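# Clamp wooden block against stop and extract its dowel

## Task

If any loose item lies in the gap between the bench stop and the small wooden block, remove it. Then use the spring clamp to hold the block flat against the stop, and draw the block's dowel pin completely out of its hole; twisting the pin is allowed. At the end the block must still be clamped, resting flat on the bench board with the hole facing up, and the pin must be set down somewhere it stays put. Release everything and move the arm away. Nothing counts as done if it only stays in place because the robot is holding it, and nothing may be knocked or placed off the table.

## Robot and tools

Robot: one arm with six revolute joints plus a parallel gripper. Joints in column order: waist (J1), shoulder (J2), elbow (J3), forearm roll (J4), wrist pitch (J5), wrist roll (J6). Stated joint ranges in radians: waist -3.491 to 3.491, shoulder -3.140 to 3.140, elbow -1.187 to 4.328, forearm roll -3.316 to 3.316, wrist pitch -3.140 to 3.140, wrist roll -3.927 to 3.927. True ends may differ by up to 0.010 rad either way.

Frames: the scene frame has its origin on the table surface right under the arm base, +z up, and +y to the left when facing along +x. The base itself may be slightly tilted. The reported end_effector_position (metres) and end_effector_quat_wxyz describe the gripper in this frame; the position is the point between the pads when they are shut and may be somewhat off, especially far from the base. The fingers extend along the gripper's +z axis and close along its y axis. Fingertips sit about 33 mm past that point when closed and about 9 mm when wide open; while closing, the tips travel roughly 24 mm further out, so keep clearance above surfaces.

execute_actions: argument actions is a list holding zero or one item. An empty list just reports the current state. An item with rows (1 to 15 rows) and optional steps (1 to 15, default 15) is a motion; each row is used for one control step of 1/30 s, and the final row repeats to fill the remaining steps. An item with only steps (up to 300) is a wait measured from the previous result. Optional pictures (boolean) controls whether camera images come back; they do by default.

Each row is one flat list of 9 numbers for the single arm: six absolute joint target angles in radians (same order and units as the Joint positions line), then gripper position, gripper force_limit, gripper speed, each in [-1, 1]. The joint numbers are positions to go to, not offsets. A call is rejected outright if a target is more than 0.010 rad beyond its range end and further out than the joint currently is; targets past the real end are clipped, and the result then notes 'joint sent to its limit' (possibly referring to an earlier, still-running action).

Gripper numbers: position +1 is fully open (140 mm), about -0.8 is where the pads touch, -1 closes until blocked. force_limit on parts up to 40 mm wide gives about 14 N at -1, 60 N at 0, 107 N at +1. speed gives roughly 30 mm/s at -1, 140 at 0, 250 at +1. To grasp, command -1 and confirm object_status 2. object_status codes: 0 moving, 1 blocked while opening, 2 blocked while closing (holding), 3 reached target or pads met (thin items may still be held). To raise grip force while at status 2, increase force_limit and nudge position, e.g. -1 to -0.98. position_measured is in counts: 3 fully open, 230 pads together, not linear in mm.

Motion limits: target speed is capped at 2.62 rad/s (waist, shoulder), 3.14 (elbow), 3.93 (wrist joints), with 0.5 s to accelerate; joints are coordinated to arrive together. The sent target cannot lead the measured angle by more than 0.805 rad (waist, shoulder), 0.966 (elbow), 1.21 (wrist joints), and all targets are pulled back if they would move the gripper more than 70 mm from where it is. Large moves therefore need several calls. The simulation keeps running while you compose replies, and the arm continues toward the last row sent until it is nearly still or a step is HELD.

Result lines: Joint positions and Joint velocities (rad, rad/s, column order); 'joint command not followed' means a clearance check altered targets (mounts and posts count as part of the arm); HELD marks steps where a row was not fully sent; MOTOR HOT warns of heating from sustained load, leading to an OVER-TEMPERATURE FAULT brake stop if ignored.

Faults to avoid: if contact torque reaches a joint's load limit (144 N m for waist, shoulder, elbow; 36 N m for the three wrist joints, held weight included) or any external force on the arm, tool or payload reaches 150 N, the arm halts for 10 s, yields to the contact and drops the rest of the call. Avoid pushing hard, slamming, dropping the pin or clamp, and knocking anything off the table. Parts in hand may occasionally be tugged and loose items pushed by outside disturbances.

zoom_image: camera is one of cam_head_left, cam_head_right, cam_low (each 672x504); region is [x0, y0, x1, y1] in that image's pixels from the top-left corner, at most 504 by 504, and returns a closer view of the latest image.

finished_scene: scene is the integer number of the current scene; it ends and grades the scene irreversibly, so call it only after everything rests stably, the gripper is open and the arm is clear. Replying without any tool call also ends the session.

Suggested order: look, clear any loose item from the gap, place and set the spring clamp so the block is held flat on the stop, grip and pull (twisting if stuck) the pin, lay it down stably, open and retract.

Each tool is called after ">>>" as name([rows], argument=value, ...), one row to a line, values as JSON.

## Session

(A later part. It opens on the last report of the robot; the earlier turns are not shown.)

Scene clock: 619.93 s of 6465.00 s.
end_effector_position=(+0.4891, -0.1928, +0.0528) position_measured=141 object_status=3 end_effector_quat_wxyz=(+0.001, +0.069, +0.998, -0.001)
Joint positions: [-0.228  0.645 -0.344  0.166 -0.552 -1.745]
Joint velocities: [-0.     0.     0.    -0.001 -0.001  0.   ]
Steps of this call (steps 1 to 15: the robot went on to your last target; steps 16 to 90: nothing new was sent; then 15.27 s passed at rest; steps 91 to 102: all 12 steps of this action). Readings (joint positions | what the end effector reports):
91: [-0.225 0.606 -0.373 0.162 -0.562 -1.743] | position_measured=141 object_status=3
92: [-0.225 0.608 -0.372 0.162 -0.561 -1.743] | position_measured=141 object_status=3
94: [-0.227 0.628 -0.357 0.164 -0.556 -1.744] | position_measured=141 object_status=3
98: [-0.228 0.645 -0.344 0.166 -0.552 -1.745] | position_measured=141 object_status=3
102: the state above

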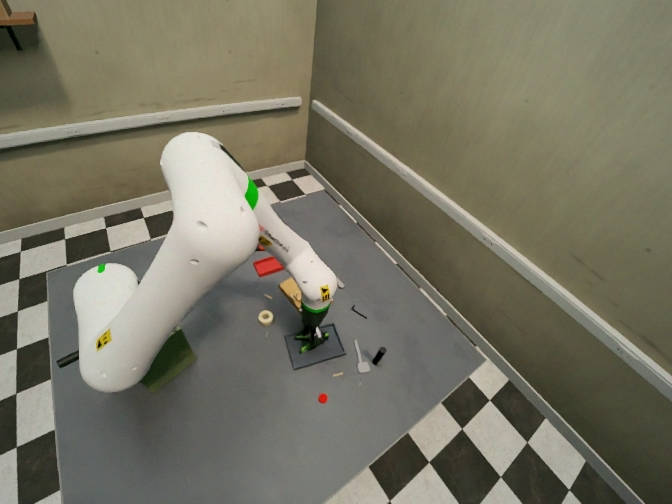

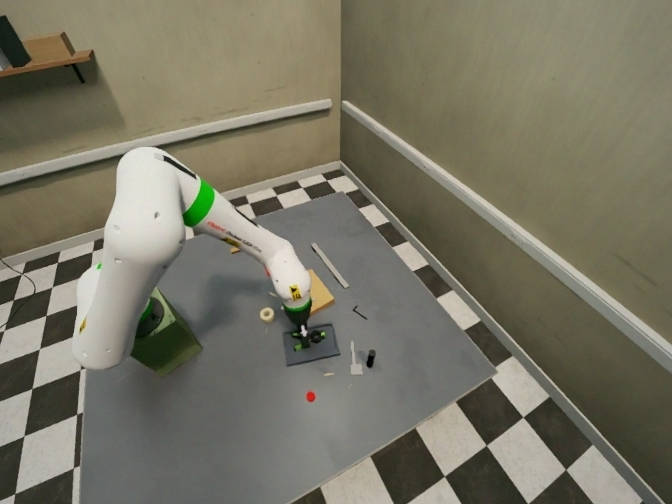

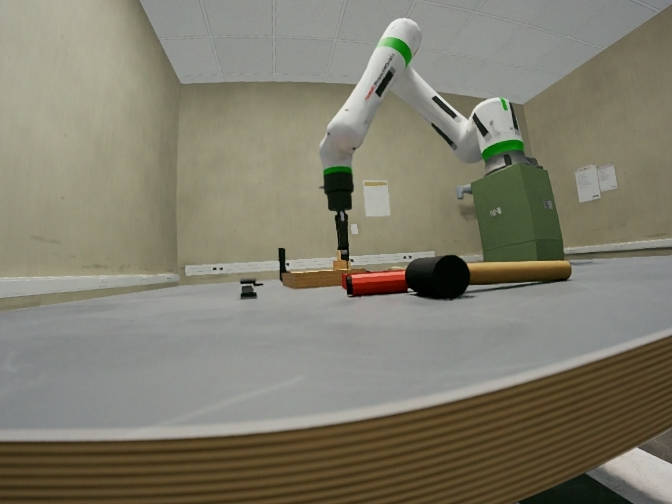

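>>> execute_actions([
  {"rows": [[-0.2295,0.6574,-0.344,0.1686,-0.5394,-1.7471,-0.1,0.3,0]], "steps": 8},
], pictures=false)

>>> execute_actions([
  {"rows": [[-0.2304,0.6674,-0.344,0.1706,-0.5293,-1.7486,-0.1,0.3,0]], "steps": 10},
])

>>> zoom_image(camera="cam_head_left", region=[280, 310, 350, 375])

>>> zoom_image(camera="cam_head_right", region=[275, 305, 345, 370])

Scene clock: 632.30 s of 6465.00 s.
end_effector_position=(+0.4889, -0.1927, +0.0470) position_measured=141 object_status=3 end_effector_quat_wxyz=(+0.001, +0.068, +0.998, -0.000)
Joint positions: [-0.229  0.657 -0.344  0.169 -0.539 -1.747]
Joint velocities: [0.    0.    0.    0.001 0.    0.   ]
Steps of this call (steps 1 to 15: the robot went on to your last target; steps 16 to 90: nothing new was sent; then 9.10 s passed at rest; steps 91 to 98: all 8 steps of this action). Readings (joint positions | what the end effector reports):
91: [-0.228 0.646 -0.344 0.166 -0.551 -1.745] | position_measured=141 object_status=3
92: [-0.229 0.648 -0.344 0.167 -0.549 -1.746] | position_measured=141 object_status=3
94: [-0.229 0.656 -0.344 0.168 -0.541 -1.747] | position_measured=141 object_status=3
98: the state above

Scene clock: 632.63 s of 6465.00 s.
end_effector_position=(+0.4886, -0.1925, +0.0421) position_measured=141 object_status=3 end_effector_quat_wxyz=(+0.001, +0.068, +0.998, -0.000)
Joint positions: [-0.23   0.667 -0.344  0.171 -0.529 -1.749]
Joint velocities: [-0.    -0.001  0.    -0.001  0.     0.   ]
Steps of this call (steps 1 to 10: all 10 steps of this action). Readings (joint positions | what the end effector reports):
1: [-0.230 0.657 -0.344 0.169 -0.539 -1.747] | position_measured=141 object_status=3
2: [-0.230 0.660 -0.344 0.169 -0.537 -1.748] | position_measured=141 object_status=3
4: [-0.230 0.666 -0.344 0.170 -0.530 -1.748] | position_measured=141 object_status=3
8: [-0.230 0.667 -0.344 0.171 -0.529 -1.749] | position_measured=141 object_status=3
10: the state above

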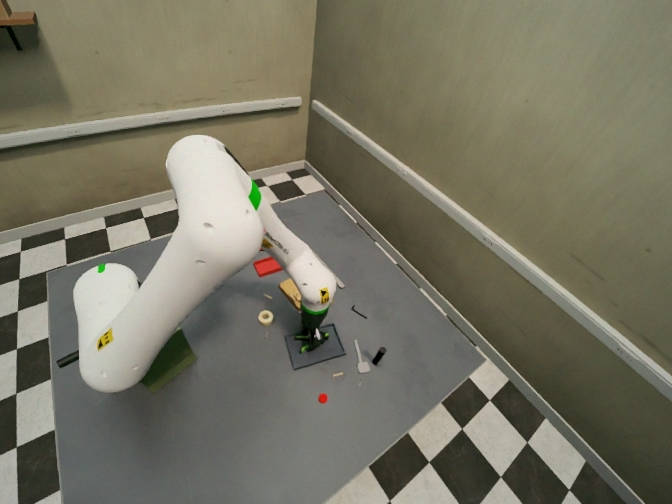

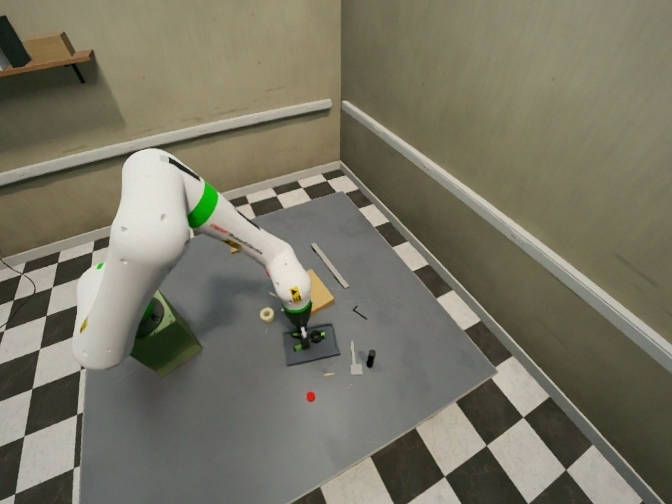

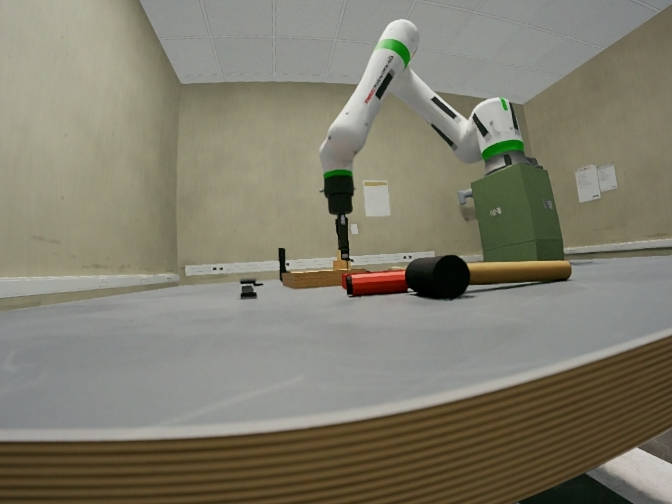

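Region (280, 310, 350, 375) of cam_head_left's 672x504 image, scaled by 7.200, with more detail than that image has; it fills the top 468 rows of this view, and the rest is white.

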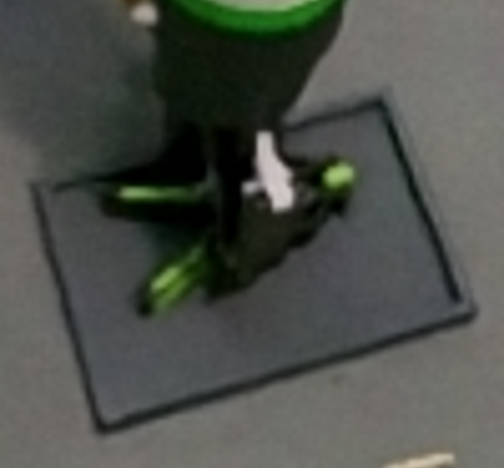

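Region (275, 305, 345, 370) of cam_head_right's 672x504 image, scaled by 7.200, with more detail than that image has; it fills the top 468 rows of this view, and the rest is white.

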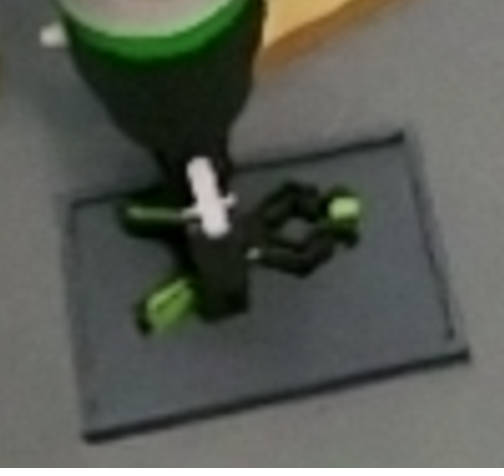

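>>> execute_actions([
  {"rows": [[-0.2304,0.6674,-0.344,0.1706,-0.5293,-1.7486,-1.0,0.5,-0.5]], "steps": 15},
], pictures=false)

>>> execute_actions([
  {"steps": 15},
])

>>> zoom_image(camera="cam_head_left", region=[280, 310, 350, 375])

>>> zoom_image(camera="cam_head_right", region=[275, 305, 345, 370])

Scene clock: 639.10 s of 6465.00 s.
end_effector_position=(+0.4886, -0.1925, +0.0422) position_measured=203 object_status=0 end_effector_quat_wxyz=(+0.001, +0.068, +0.998, -0.000)
Joint positions: [-0.23   0.667 -0.344  0.171 -0.529 -1.749]
Joint velocities: [-0.001 -0.001  0.     0.001  0.     0.001]
Steps of this call (steps 1 to 15: the robot went on to your last target; steps 16 to 90: nothing new was sent; then 2.97 s passed at rest; steps 91 to 105: all 15 steps of this action). Readings (joint positions | what the end effector reports):
91: [-0.230 0.667 -0.344 0.171 -0.529 -1.749] | position_measured=141 object_status=0
92: [-0.230 0.667 -0.344 0.171 -0.529 -1.749] | position_measured=143 object_status=0
94: [-0.230 0.667 -0.344 0.171 -0.529 -1.749] | position_measured=152 object_status=0
98: [-0.230 0.667 -0.344 0.171 -0.529 -1.749] | position_measured=171 object_status=0
105: the state above

Scene clock: 639.60 s of 6465.00 s.
end_effector_position=(+0.4886, -0.1925, +0.0422) position_measured=205 object_status=2 end_effector_quat_wxyz=(+0.001, +0.068, +0.998, -0.000)
Joint positions: [-0.23   0.667 -0.344  0.171 -0.529 -1.749]
Joint velocities: [-0.     0.001  0.    -0.001  0.001 -0.   ]
Steps of this call (steps 1 to 15: the robot went on to your last target). Readings (joint positions | what the end effector reports):
1: [-0.230 0.667 -0.344 0.171 -0.529 -1.749] | position_measured=205 object_status=0
2: [-0.230 0.667 -0.344 0.171 -0.529 -1.749] | position_measured=205 object_status=0
4: [-0.230 0.667 -0.344 0.171 -0.529 -1.749] | position_measured=205 object_status=0
8: [-0.230 0.667 -0.344 0.171 -0.529 -1.749] | position_measured=205 object_status=2
15: the state above
The arm was judged still, so your last target was given up. Only a new action makes it travel on or press farther. Fingers that are still opening or closing keep moving.

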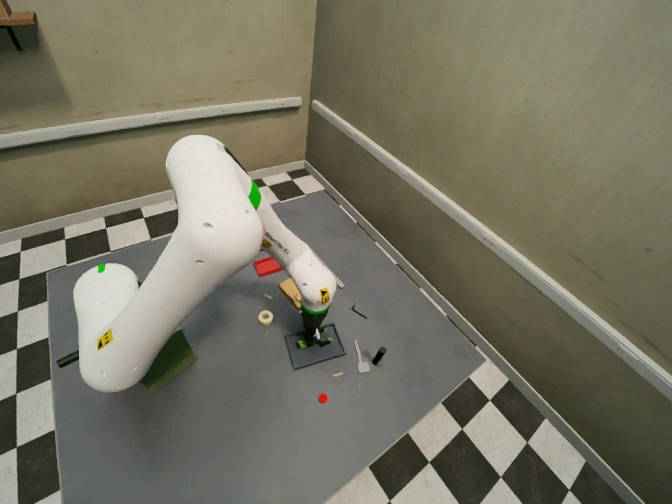

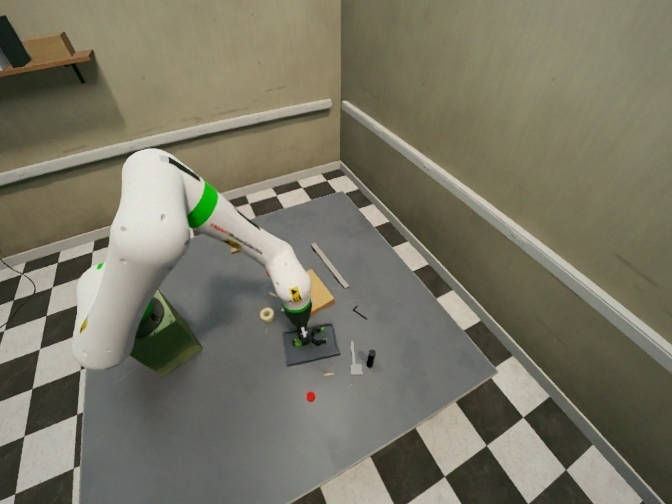

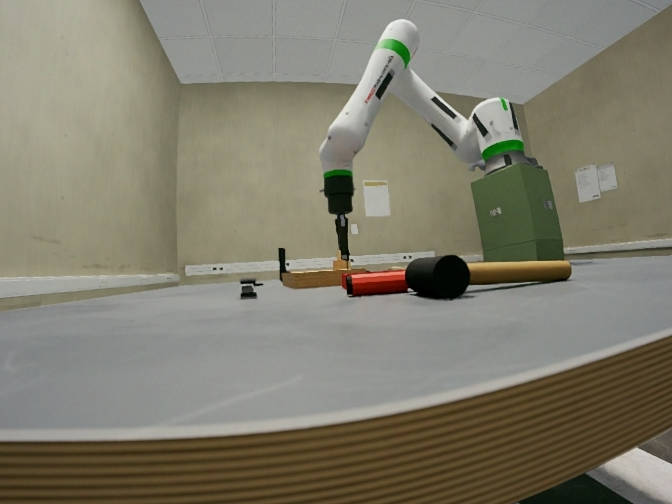

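Region (280, 310, 350, 375) of cam_head_left's 672x504 image, scaled by 7.200, with more detail than that image has; it fills the top 468 rows of this view, and the rest is white.

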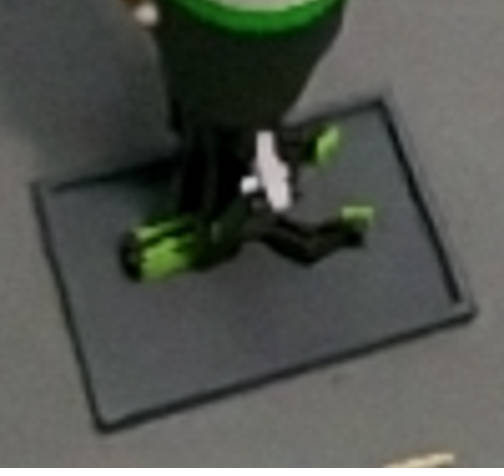

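Region (275, 305, 345, 370) of cam_head_right's 672x504 image, scaled by 7.200, with more detail than that image has; it fills the top 468 rows of this view, and the rest is white.

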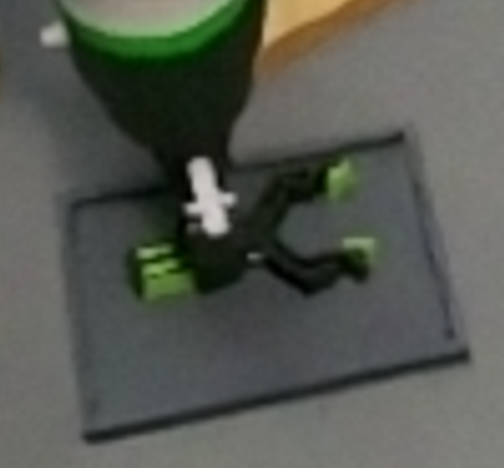

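>>> execute_actions([
  {"rows": [[-0.2196,0.5474,-0.344,0.1466,-0.6505,-1.7306,-1.0,0.5,-0.5]], "steps": 13},
], pictures=false)

>>> execute_actions([
  {"rows": [[0.0185,0.5625,-0.2637,0.1374,-0.7352,-0.0839,-1.0,0.5,-0.5]], "steps": 15},
], pictures=false)

>>> execute_actions([
  {"steps": 18},
])

>>> zoom_image(camera="cam_head_left", region=[260, 250, 360, 325])

>>> zoom_image(camera="cam_head_right", region=[250, 245, 350, 320])

>>> zoom_image(camera="cam_low", region=[300, 220, 380, 290])

Scene clock: 668.03 s of 6465.00 s.
end_effector_position=(+0.4889, -0.1934, +0.1003) position_measured=206 object_status=2 end_effector_quat_wxyz=(-0.000, +0.069, +0.998, -0.001)
Joint positions: [-0.22   0.548 -0.344  0.146 -0.65  -1.731]
Joint velocities: [-0.    -0.001  0.    -0.001 -0.003 -0.001]
Steps of this call (steps 1 to 90: nothing new was sent; then 25.00 s passed at rest; steps 91 to 103: all 13 steps of this action). Readings (joint positions | what the end effector reports):
91: [-0.230 0.667 -0.344 0.171 -0.529 -1.749] | position_measured=205 object_status=2
92: [-0.230 0.665 -0.344 0.170 -0.531 -1.748] | position_measured=205 object_status=2
94: [-0.228 0.644 -0.344 0.165 -0.555 -1.745] | position_measured=206 object_status=2
98: [-0.221 0.562 -0.344 0.150 -0.635 -1.733] | position_measured=206 object_status=2
103: the state above

Scene clock: 668.53 s of 6465.00 s.
end_effector_position=(+0.5230, -0.1253, +0.1135) position_measured=206 object_status=2 end_effector_quat_wxyz=(-0.001, -0.400, +0.917, -0.000)
Joint positions: [-0.082  0.558 -0.298  0.141 -0.699 -0.899]
Joint velocities: [ 0.394  0.02   0.133 -0.017 -0.139  3.162]
Steps of this call (steps 1 to 15: all 15 steps of this action). Readings (joint positions | what the end effector reports):
1: [-0.220 0.548 -0.344 0.146 -0.650 -1.730] | position_measured=206 object_status=2
2: [-0.219 0.548 -0.344 0.146 -0.651 -1.726] | position_measured=206 object_status=2
4: [-0.212 0.549 -0.342 0.146 -0.653 -1.693] | position_measured=206 object_status=2
8: [-0.179 0.553 -0.330 0.145 -0.665 -1.521] | position_measured=206 object_status=2
15: the state above

Scene clock: 669.13 s of 6465.00 s.
end_effector_position=(+0.5423, -0.0719, +0.1251) position_measured=206 object_status=2 end_effector_quat_wxyz=(-0.000, +0.762, -0.648, +0.001)
Joint positions: [ 0.018  0.563 -0.264  0.137 -0.735 -0.084]
Joint velocities: [ 0.002  0.     0.    -0.     0.    -0.   ]
Steps of this call (steps 1 to 18: the robot went on to your last target). Readings (joint positions | what the end effector reports):
1: [-0.069 0.558 -0.293 0.141 -0.704 -0.792] | position_measured=206 object_status=2
2: [-0.056 0.559 -0.289 0.140 -0.709 -0.689] | position_measured=206 object_status=2
4: [-0.033 0.560 -0.281 0.139 -0.717 -0.503] | position_measured=206 object_status=2
8: [0.000 0.562 -0.270 0.138 -0.729 -0.232] | position_measured=206 object_status=2
18: the state above

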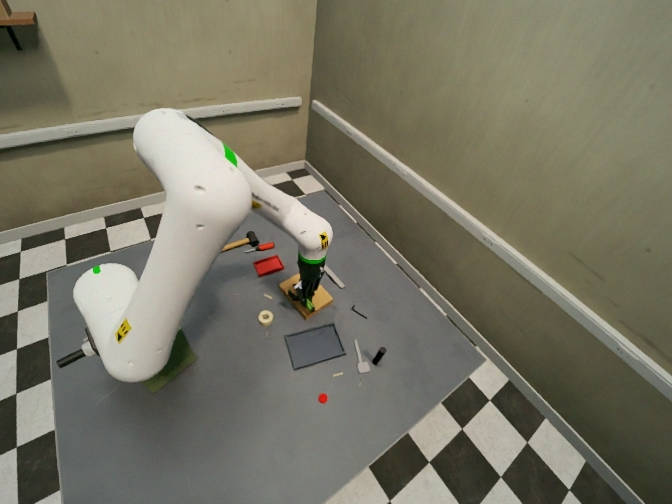

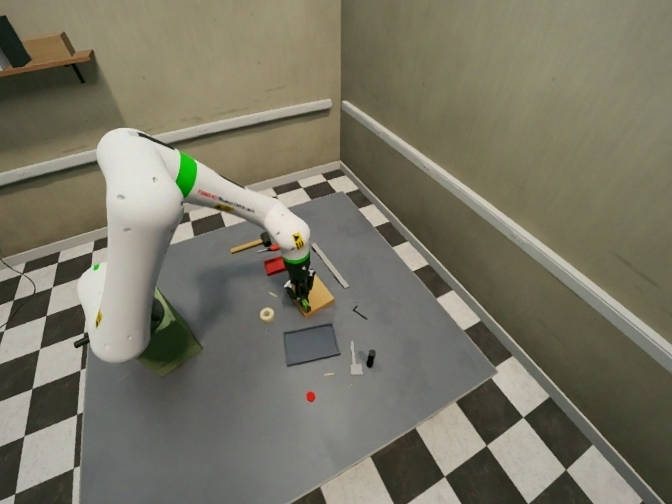

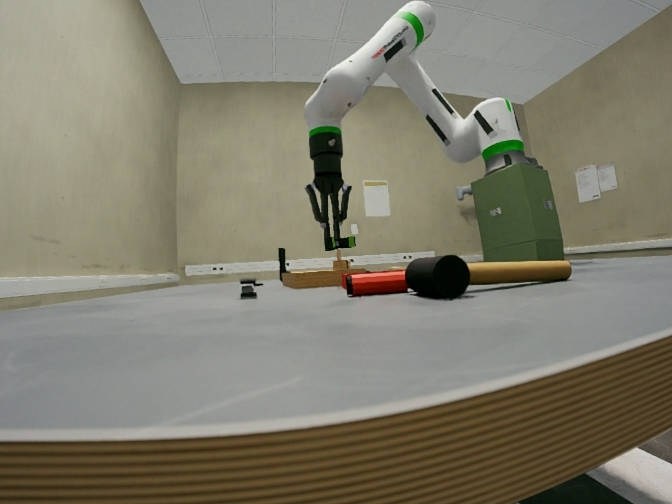

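Region (260, 250, 360, 325) of cam_head_left's 672x504 image, scaled by 5.040, with more detail than that image has; it fills the top 378 rows of this view, and the rest is white.

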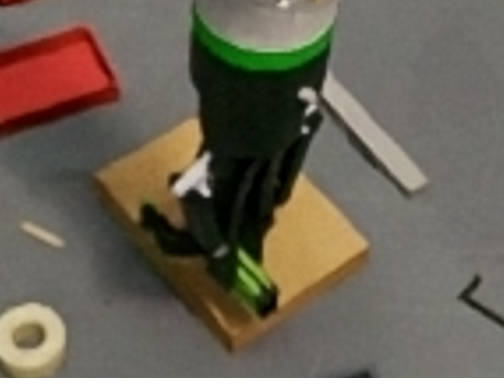

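Region (250, 245, 350, 320) of cam_head_right's 672x504 image, scaled by 5.040, with more detail than that image has; it fills the top 378 rows of this view, and the rest is white.

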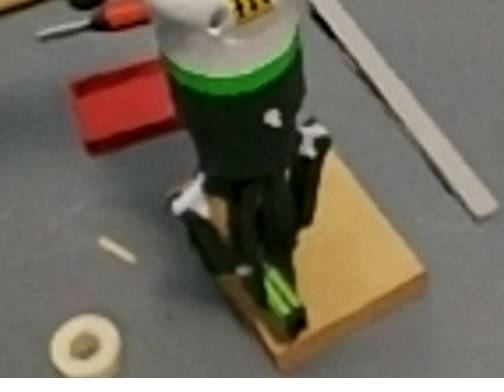

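Region (300, 220, 380, 290) of cam_low's 672x504 image, scaled by 6.300, with more detail than that image has; it fills the top 441 rows of this view, and the rest is white.

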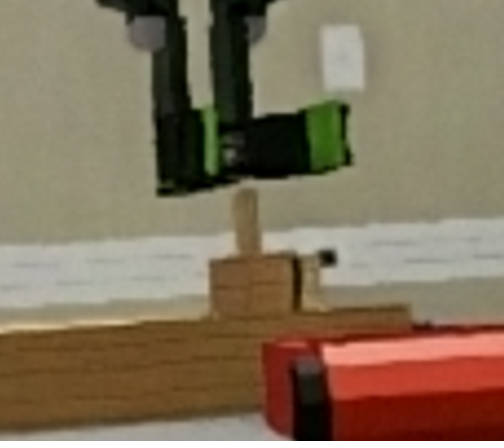

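>>> execute_actions([
  {"rows": [[0.014,0.6037,-0.2745,0.1462,-0.6835,-0.0908,-1.0,0.5,-0.5]], "steps": 12},
])

>>> zoom_image(camera="cam_head_left", region=[270, 265, 340, 325])

>>> zoom_image(camera="cam_low", region=[310, 230, 370, 280])

Scene clock: 697.23 s of 6465.00 s.
end_effector_position=(+0.5402, -0.0723, +0.1011) position_measured=206 object_status=2 end_effector_quat_wxyz=(-0.000, +0.762, -0.648, +0.001)
Joint positions: [ 0.014  0.604 -0.274  0.146 -0.684 -0.091]
Joint velocities: [-0.     0.    -0.001 -0.001 -0.001 -0.   ]
Steps of this call (steps 1 to 15: the robot went on to your last target; steps 16 to 90: nothing new was sent; then 24.70 s passed at rest; steps 91 to 102: all 12 steps of this action). Readings (joint positions | what the end effector reports):
91: [0.018 0.563 -0.264 0.137 -0.735 -0.084] | position_measured=206 object_status=2
92: [0.018 0.565 -0.264 0.138 -0.732 -0.084] | position_measured=206 object_status=2
94: [0.016 0.586 -0.269 0.142 -0.706 -0.088] | position_measured=206 object_status=2
98: [0.014 0.604 -0.274 0.146 -0.684 -0.091] | position_measured=206 object_status=2
102: the state above

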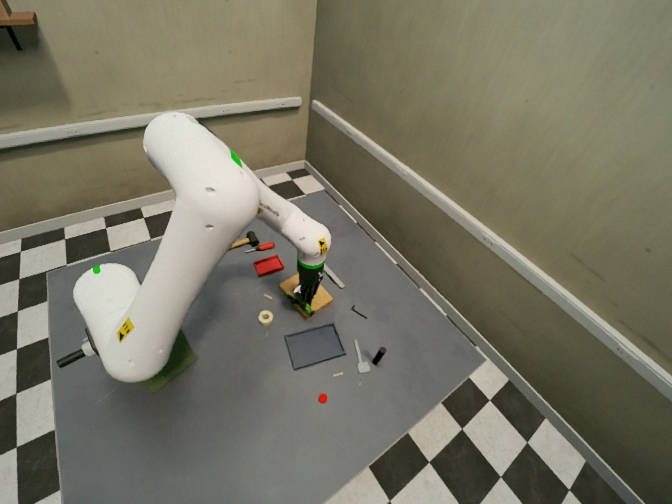

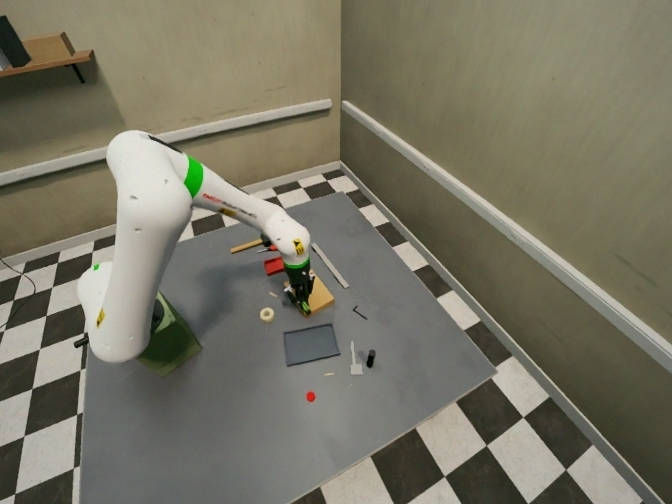

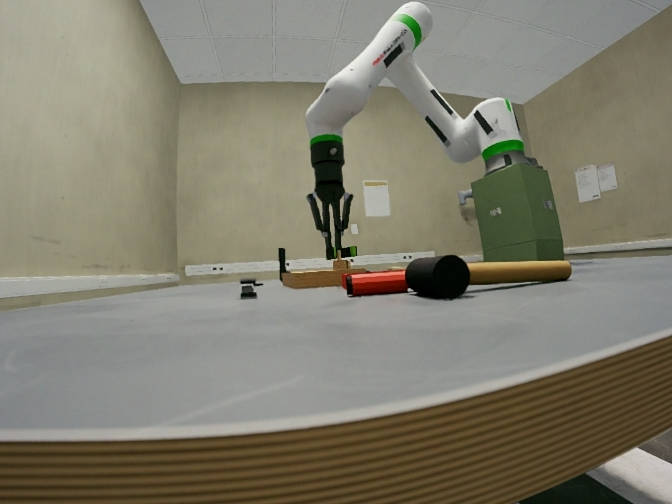

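Region (270, 265, 340, 325) of cam_head_left's 672x504 image, scaled by 7.200, with more detail than that image has; it fills the top 432 rows of this view, and the rest is white.

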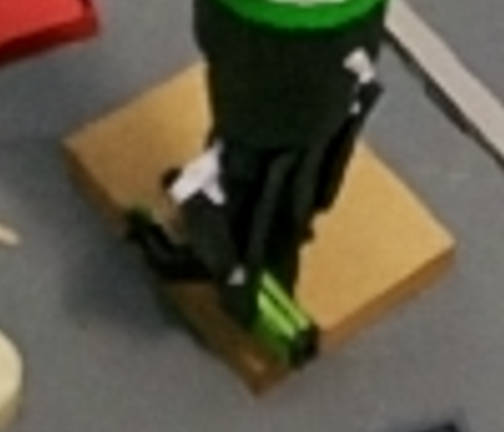

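Region (310, 230, 370, 280) of cam_low's 672x504 image, scaled by 8.400, with more detail than that image has.

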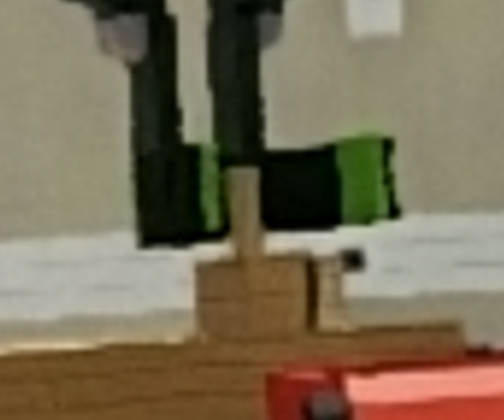

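>>> execute_actions([
  {"rows": [[0.0141,0.6101,-0.2625,0.1462,-0.689,-0.0909,-1.0,0.5,-0.5]], "steps": 10},
])

>>> zoom_image(camera="cam_low", region=[310, 230, 370, 280])

>>> zoom_image(camera="cam_head_right", region=[265, 260, 335, 320])

Scene clock: 716.53 s of 6465.00 s.
end_effector_position=(+0.5440, -0.0720, +0.1011) position_measured=206 object_status=2 end_effector_quat_wxyz=(+0.000, +0.762, -0.648, +0.001)
Joint positions: [ 0.014  0.61  -0.263  0.146 -0.689 -0.091]
Joint velocities: [-0.001  0.     0.001 -0.    -0.     0.001]
Steps of this call (steps 1 to 15: the robot went on to your last target; steps 16 to 90: nothing new was sent; then 15.97 s passed at rest; steps 91 to 100: all 10 steps of this action). Readings (joint positions | what the end effector reports):
91: [0.014 0.604 -0.274 0.146 -0.683 -0.091] | position_measured=206 object_status=2
92: [0.014 0.605 -0.272 0.146 -0.684 -0.091] | position_measured=206 object_status=2
94: [0.014 0.609 -0.264 0.146 -0.688 -0.091] | position_measured=206 object_status=2
98: [0.014 0.610 -0.263 0.146 -0.689 -0.091] | position_measured=206 object_status=2
100: the state above

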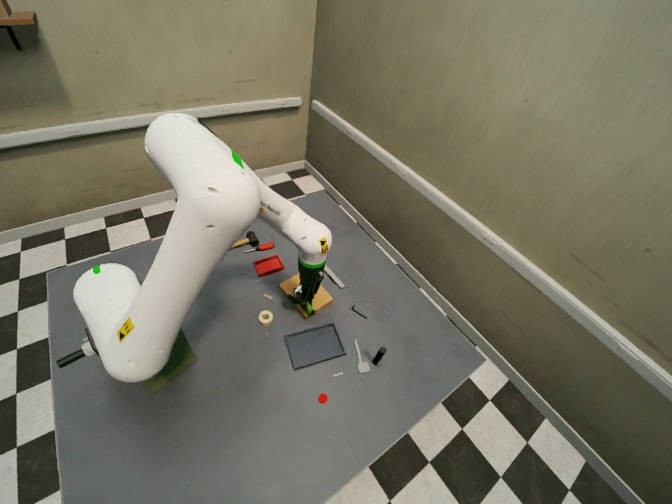

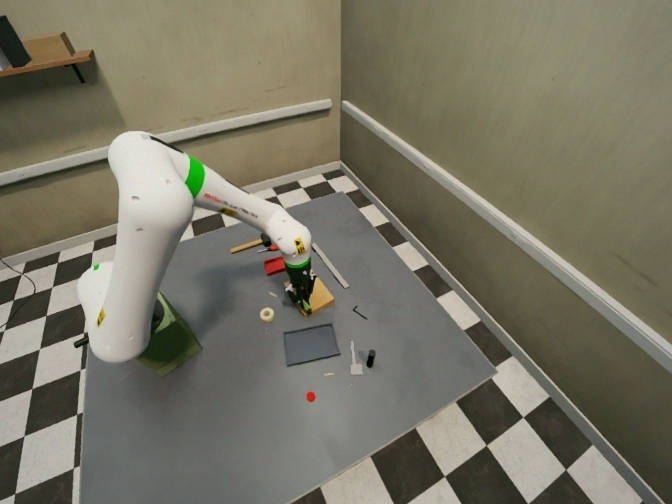

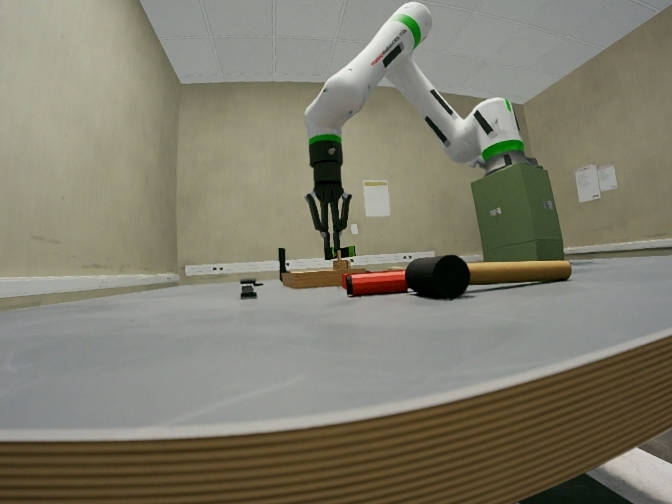

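Region (310, 230, 370, 280) of cam_low's 672x504 image, scaled by 8.400, with more detail than that image has.

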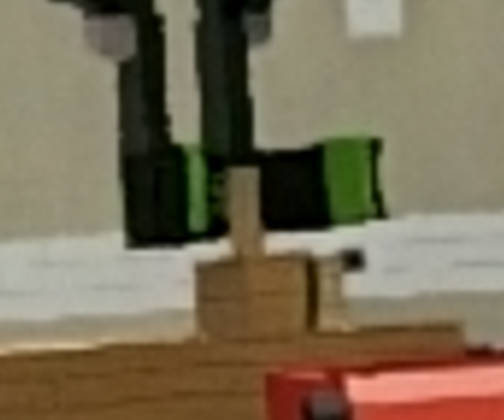

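Region (265, 260, 335, 320) of cam_head_right's 672x504 image, scaled by 7.200, with more detail than that image has; it fills the top 432 rows of this view, and the rest is white.

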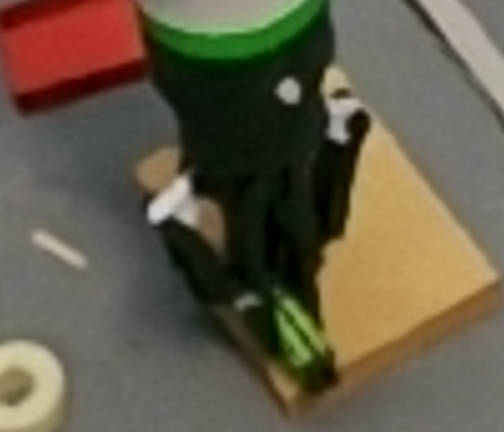

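>>> execute_actions([
  {"rows": [[0.01335,0.61785,-0.26255,0.14765,-0.6812,-0.09205,-1.0,0.5,-0.5],[0.01335,0.61785,-0.26255,0.14765,-0.6812,-0.09205,-1.0,0.5,-0.5],[0.01335,0.61785,-0.26255,0.14765,-0.6812,-0.09205,-1.0,0.5,-0.5],[0.01335,0.61785,-0.26255,0.14765,-0.6812,-0.09205,-1.0,0.5,-0.5],[0.01335,0.61785,-0.26255,0.14765,-0.6812,-0.09205,-1.0,0.5,-0.5],[0.013,0.6217,-0.2626,0.1484,-0.6773,-0.0926,-1.0,0.5,-0.5],[0.013,0.6217,-0.2626,0.1484,-0.6773,-0.0926,-1.0,0.5,-0.5],[0.013,0.6217,-0.2626,0.1484,-0.6773,-0.0926,-1.0,0.5,-0.5],[0.013,0.6217,-0.2626,0.1484,-0.6773,-0.0926,-1.0,0.5,-0.5],[0.013,0.6217,-0.2626,0.1484,-0.6773,-0.0926,-1.0,0.5,-0.5],[0.0126,0.6256,-0.2626,0.1491,-0.6734,-0.0932,-1.0,0.5,-0.5]], "steps": 15},
])

>>> zoom_image(camera="cam_low", region=[310, 230, 370, 280])

>>> zoom_image(camera="cam_head_left", region=[270, 265, 340, 325])

Scene clock: 740.20 s of 6465.00 s.
end_effector_position=(+0.5444, -0.0719, +0.0933) position_measured=206 object_status=2 end_effector_quat_wxyz=(-0.000, +0.762, -0.648, +0.001)
Joint positions: [ 0.013  0.625 -0.262  0.149 -0.674 -0.093]
Joint velocities: [ 0.     0.004 -0.001  0.001  0.003  0.001]
Steps of this call (steps 1 to 15: the robot went on to your last target; steps 16 to 90: nothing new was sent; then 20.17 s passed at rest; steps 91 to 105: all 15 steps of this action). Readings (joint positions | what the end effector reports):
91: [0.014 0.610 -0.262 0.146 -0.689 -0.091] | position_measured=206 object_status=2
92: [0.014 0.612 -0.262 0.146 -0.687 -0.091] | position_measured=206 object_status=2
94: [0.014 0.617 -0.262 0.147 -0.682 -0.092] | position_measured=206 object_status=2
98: [0.013 0.621 -0.262 0.148 -0.678 -0.092] | position_measured=206 object_status=2
105: the state above

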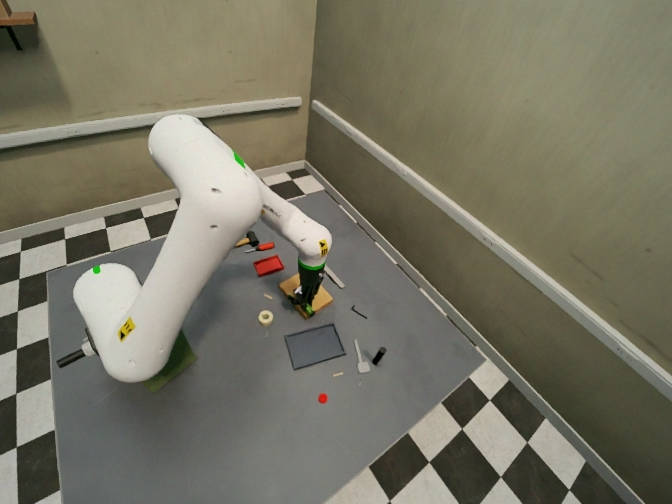

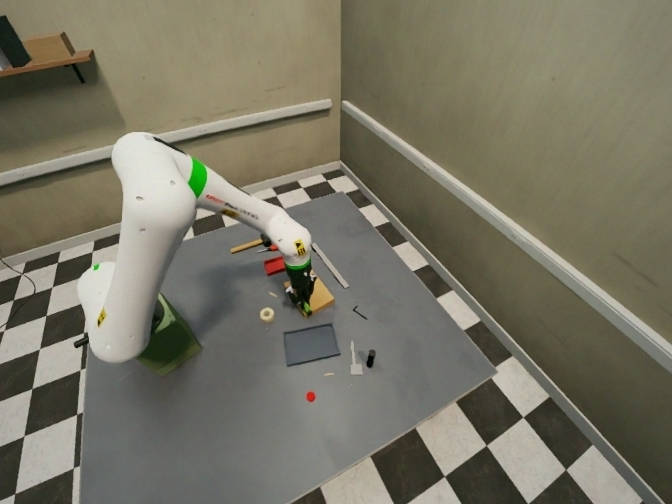

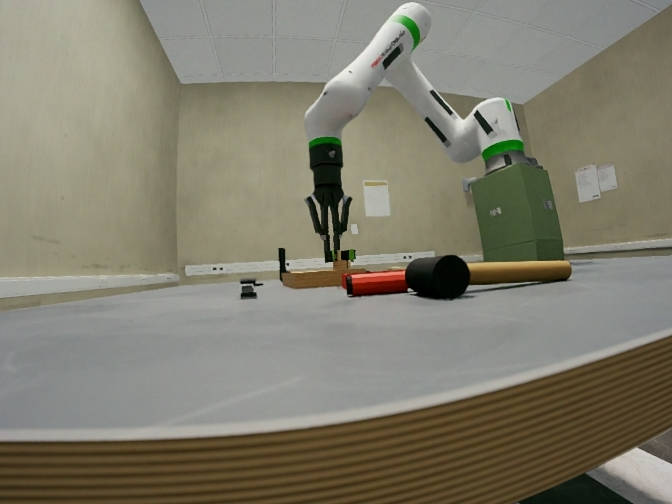

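Region (310, 230, 370, 280) of cam_low's 672x504 image, scaled by 8.400, with more detail than that image has.

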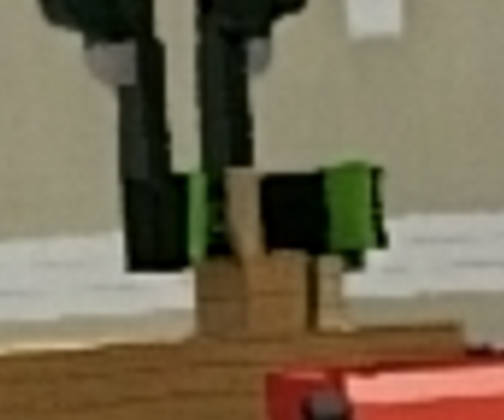

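Region (270, 265, 340, 325) of cam_head_left's 672x504 image, scaled by 7.200, with more detail than that image has; it fills the top 432 rows of this view, and the rest is white.

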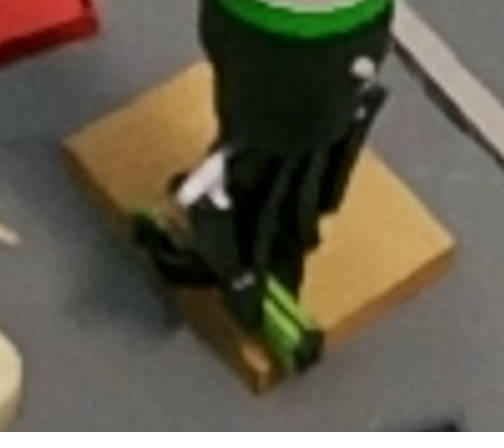

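>>> execute_actions(actions=[])

Scene clock: 757.17 s of 6465.00 s.
end_effector_position=(+0.5443, -0.0719, +0.0932) position_measured=206 object_status=2 end_effector_quat_wxyz=(-0.000, +0.762, -0.648, +0.001)
Joint positions: [ 0.013  0.626 -0.263  0.149 -0.673 -0.093]
Joint velocities: [-0.    -0.     0.    -0.     0.001 -0.001]
Steps of this call (steps 1 to 15: the robot went on to your last target; steps 16 to 90: nothing new was sent; then 13.97 s passed at rest). Readings (joint positions | what the end effector reports):
1: [0.013 0.626 -0.262 0.149 -0.673 -0.093] | position_measured=206 object_status=2
2: [0.013 0.626 -0.262 0.149 -0.673 -0.093] | position_measured=206 object_status=2
4: [0.013 0.626 -0.263 0.149 -0.673 -0.093] | position_measured=206 object_status=2
8: [0.013 0.626 -0.263 0.149 -0.673 -0.093] | position_measured=206 object_status=2
90: the state above
The arm was judged still, so your last target was given up. Only a new action makes it travel on or press farther. Fingers that are still opening or closing keep moving.

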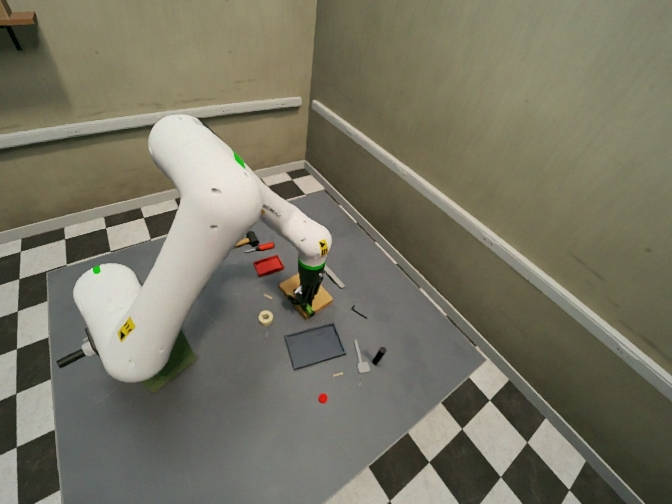

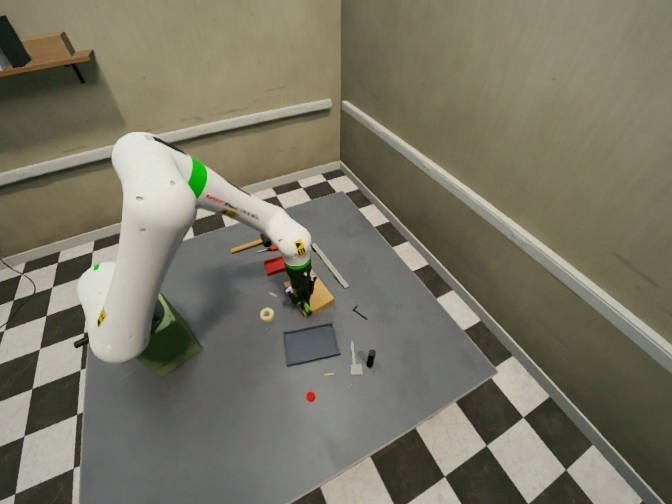

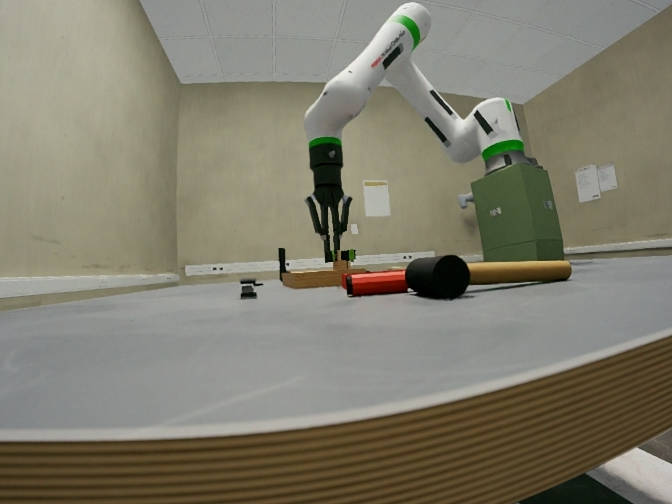

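>>> execute_actions([
  {"rows": [[0.0119,0.6334,-0.2626,0.1506,-0.6656,-0.0943,-1.0,0.5,-0.5]], "steps": 15},
], pictures=true)

>>> zoom_image(camera="cam_low", region=[300, 225, 380, 285])

>>> zoom_image(camera="cam_head_left", region=[265, 260, 345, 325])

Scene clock: 763.93 s of 6465.00 s.
end_effector_position=(+0.5443, -0.0719, +0.0891) position_measured=206 object_status=2 end_effector_quat_wxyz=(+0.000, +0.762, -0.648, +0.001)
Joint positions: [ 0.012  0.633 -0.263  0.151 -0.666 -0.094]
Joint velocities: [ 0.001  0.     0.    -0.001  0.001 -0.001]
Steps of this call (steps 1 to 90: nothing new was sent; then 3.27 s passed at rest; steps 91 to 105: all 15 steps of this action). Readings (joint positions | what the end effector reports):
91: [0.013 0.626 -0.263 0.149 -0.673 -0.093] | position_measured=206 object_status=2
92: [0.012 0.628 -0.263 0.150 -0.671 -0.094] | position_measured=206 object_status=2
94: [0.012 0.633 -0.263 0.150 -0.666 -0.094] | position_measured=206 object_status=2
98: [0.012 0.633 -0.263 0.151 -0.666 -0.094] | position_measured=206 object_status=2
105: the state above

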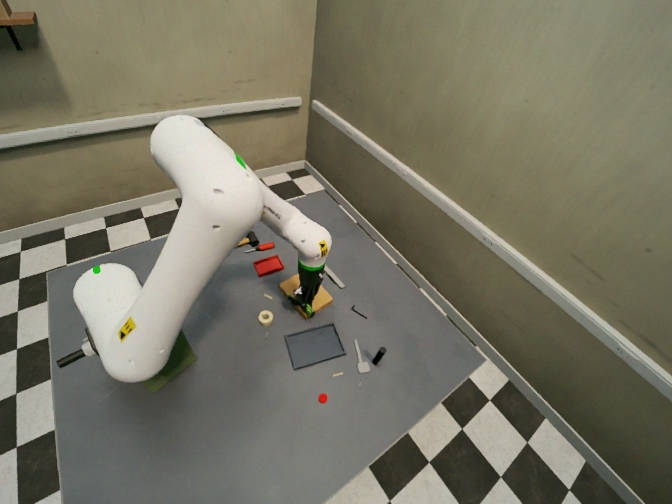

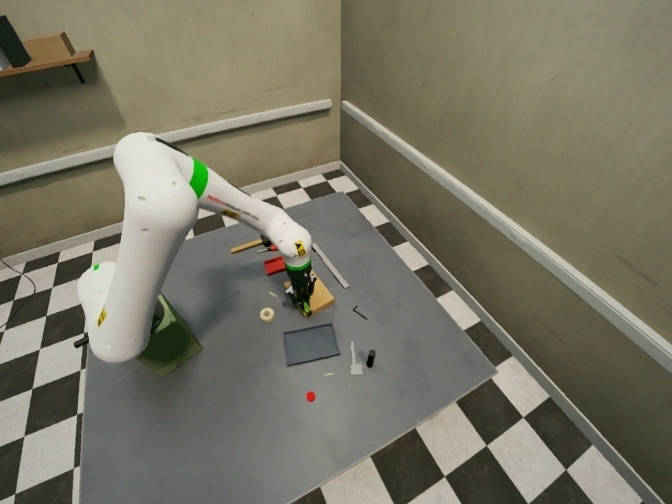

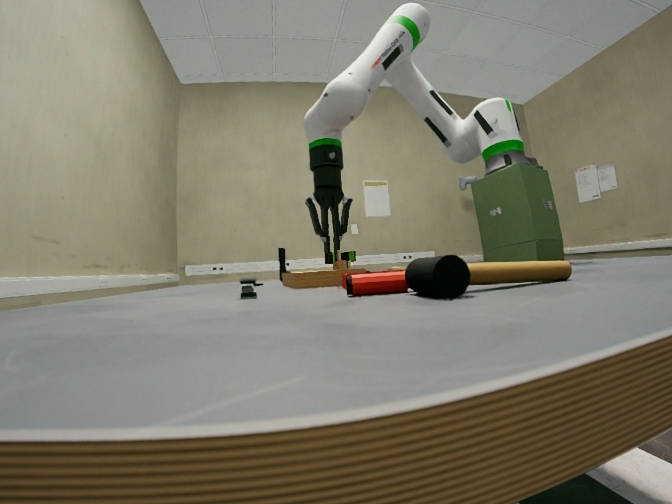

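Region (300, 225, 380, 285) of cam_low's 672x504 image, scaled by 6.300, with more detail than that image has; it fills the top 378 rows of this view, and the rest is white.

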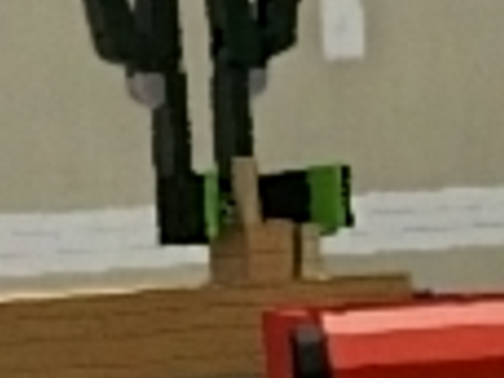

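Region (265, 260, 345, 325) of cam_head_left's 672x504 image, scaled by 6.300, with more detail than that image has; it fills the top 410 rows of this view, and the rest is white.

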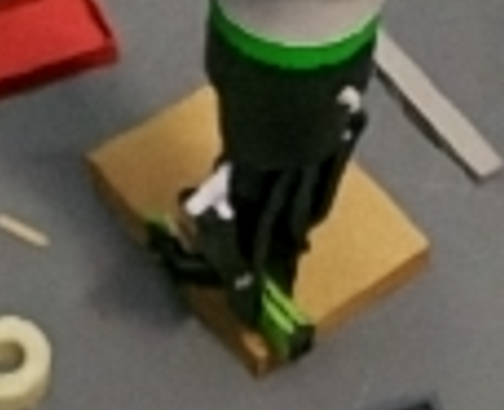

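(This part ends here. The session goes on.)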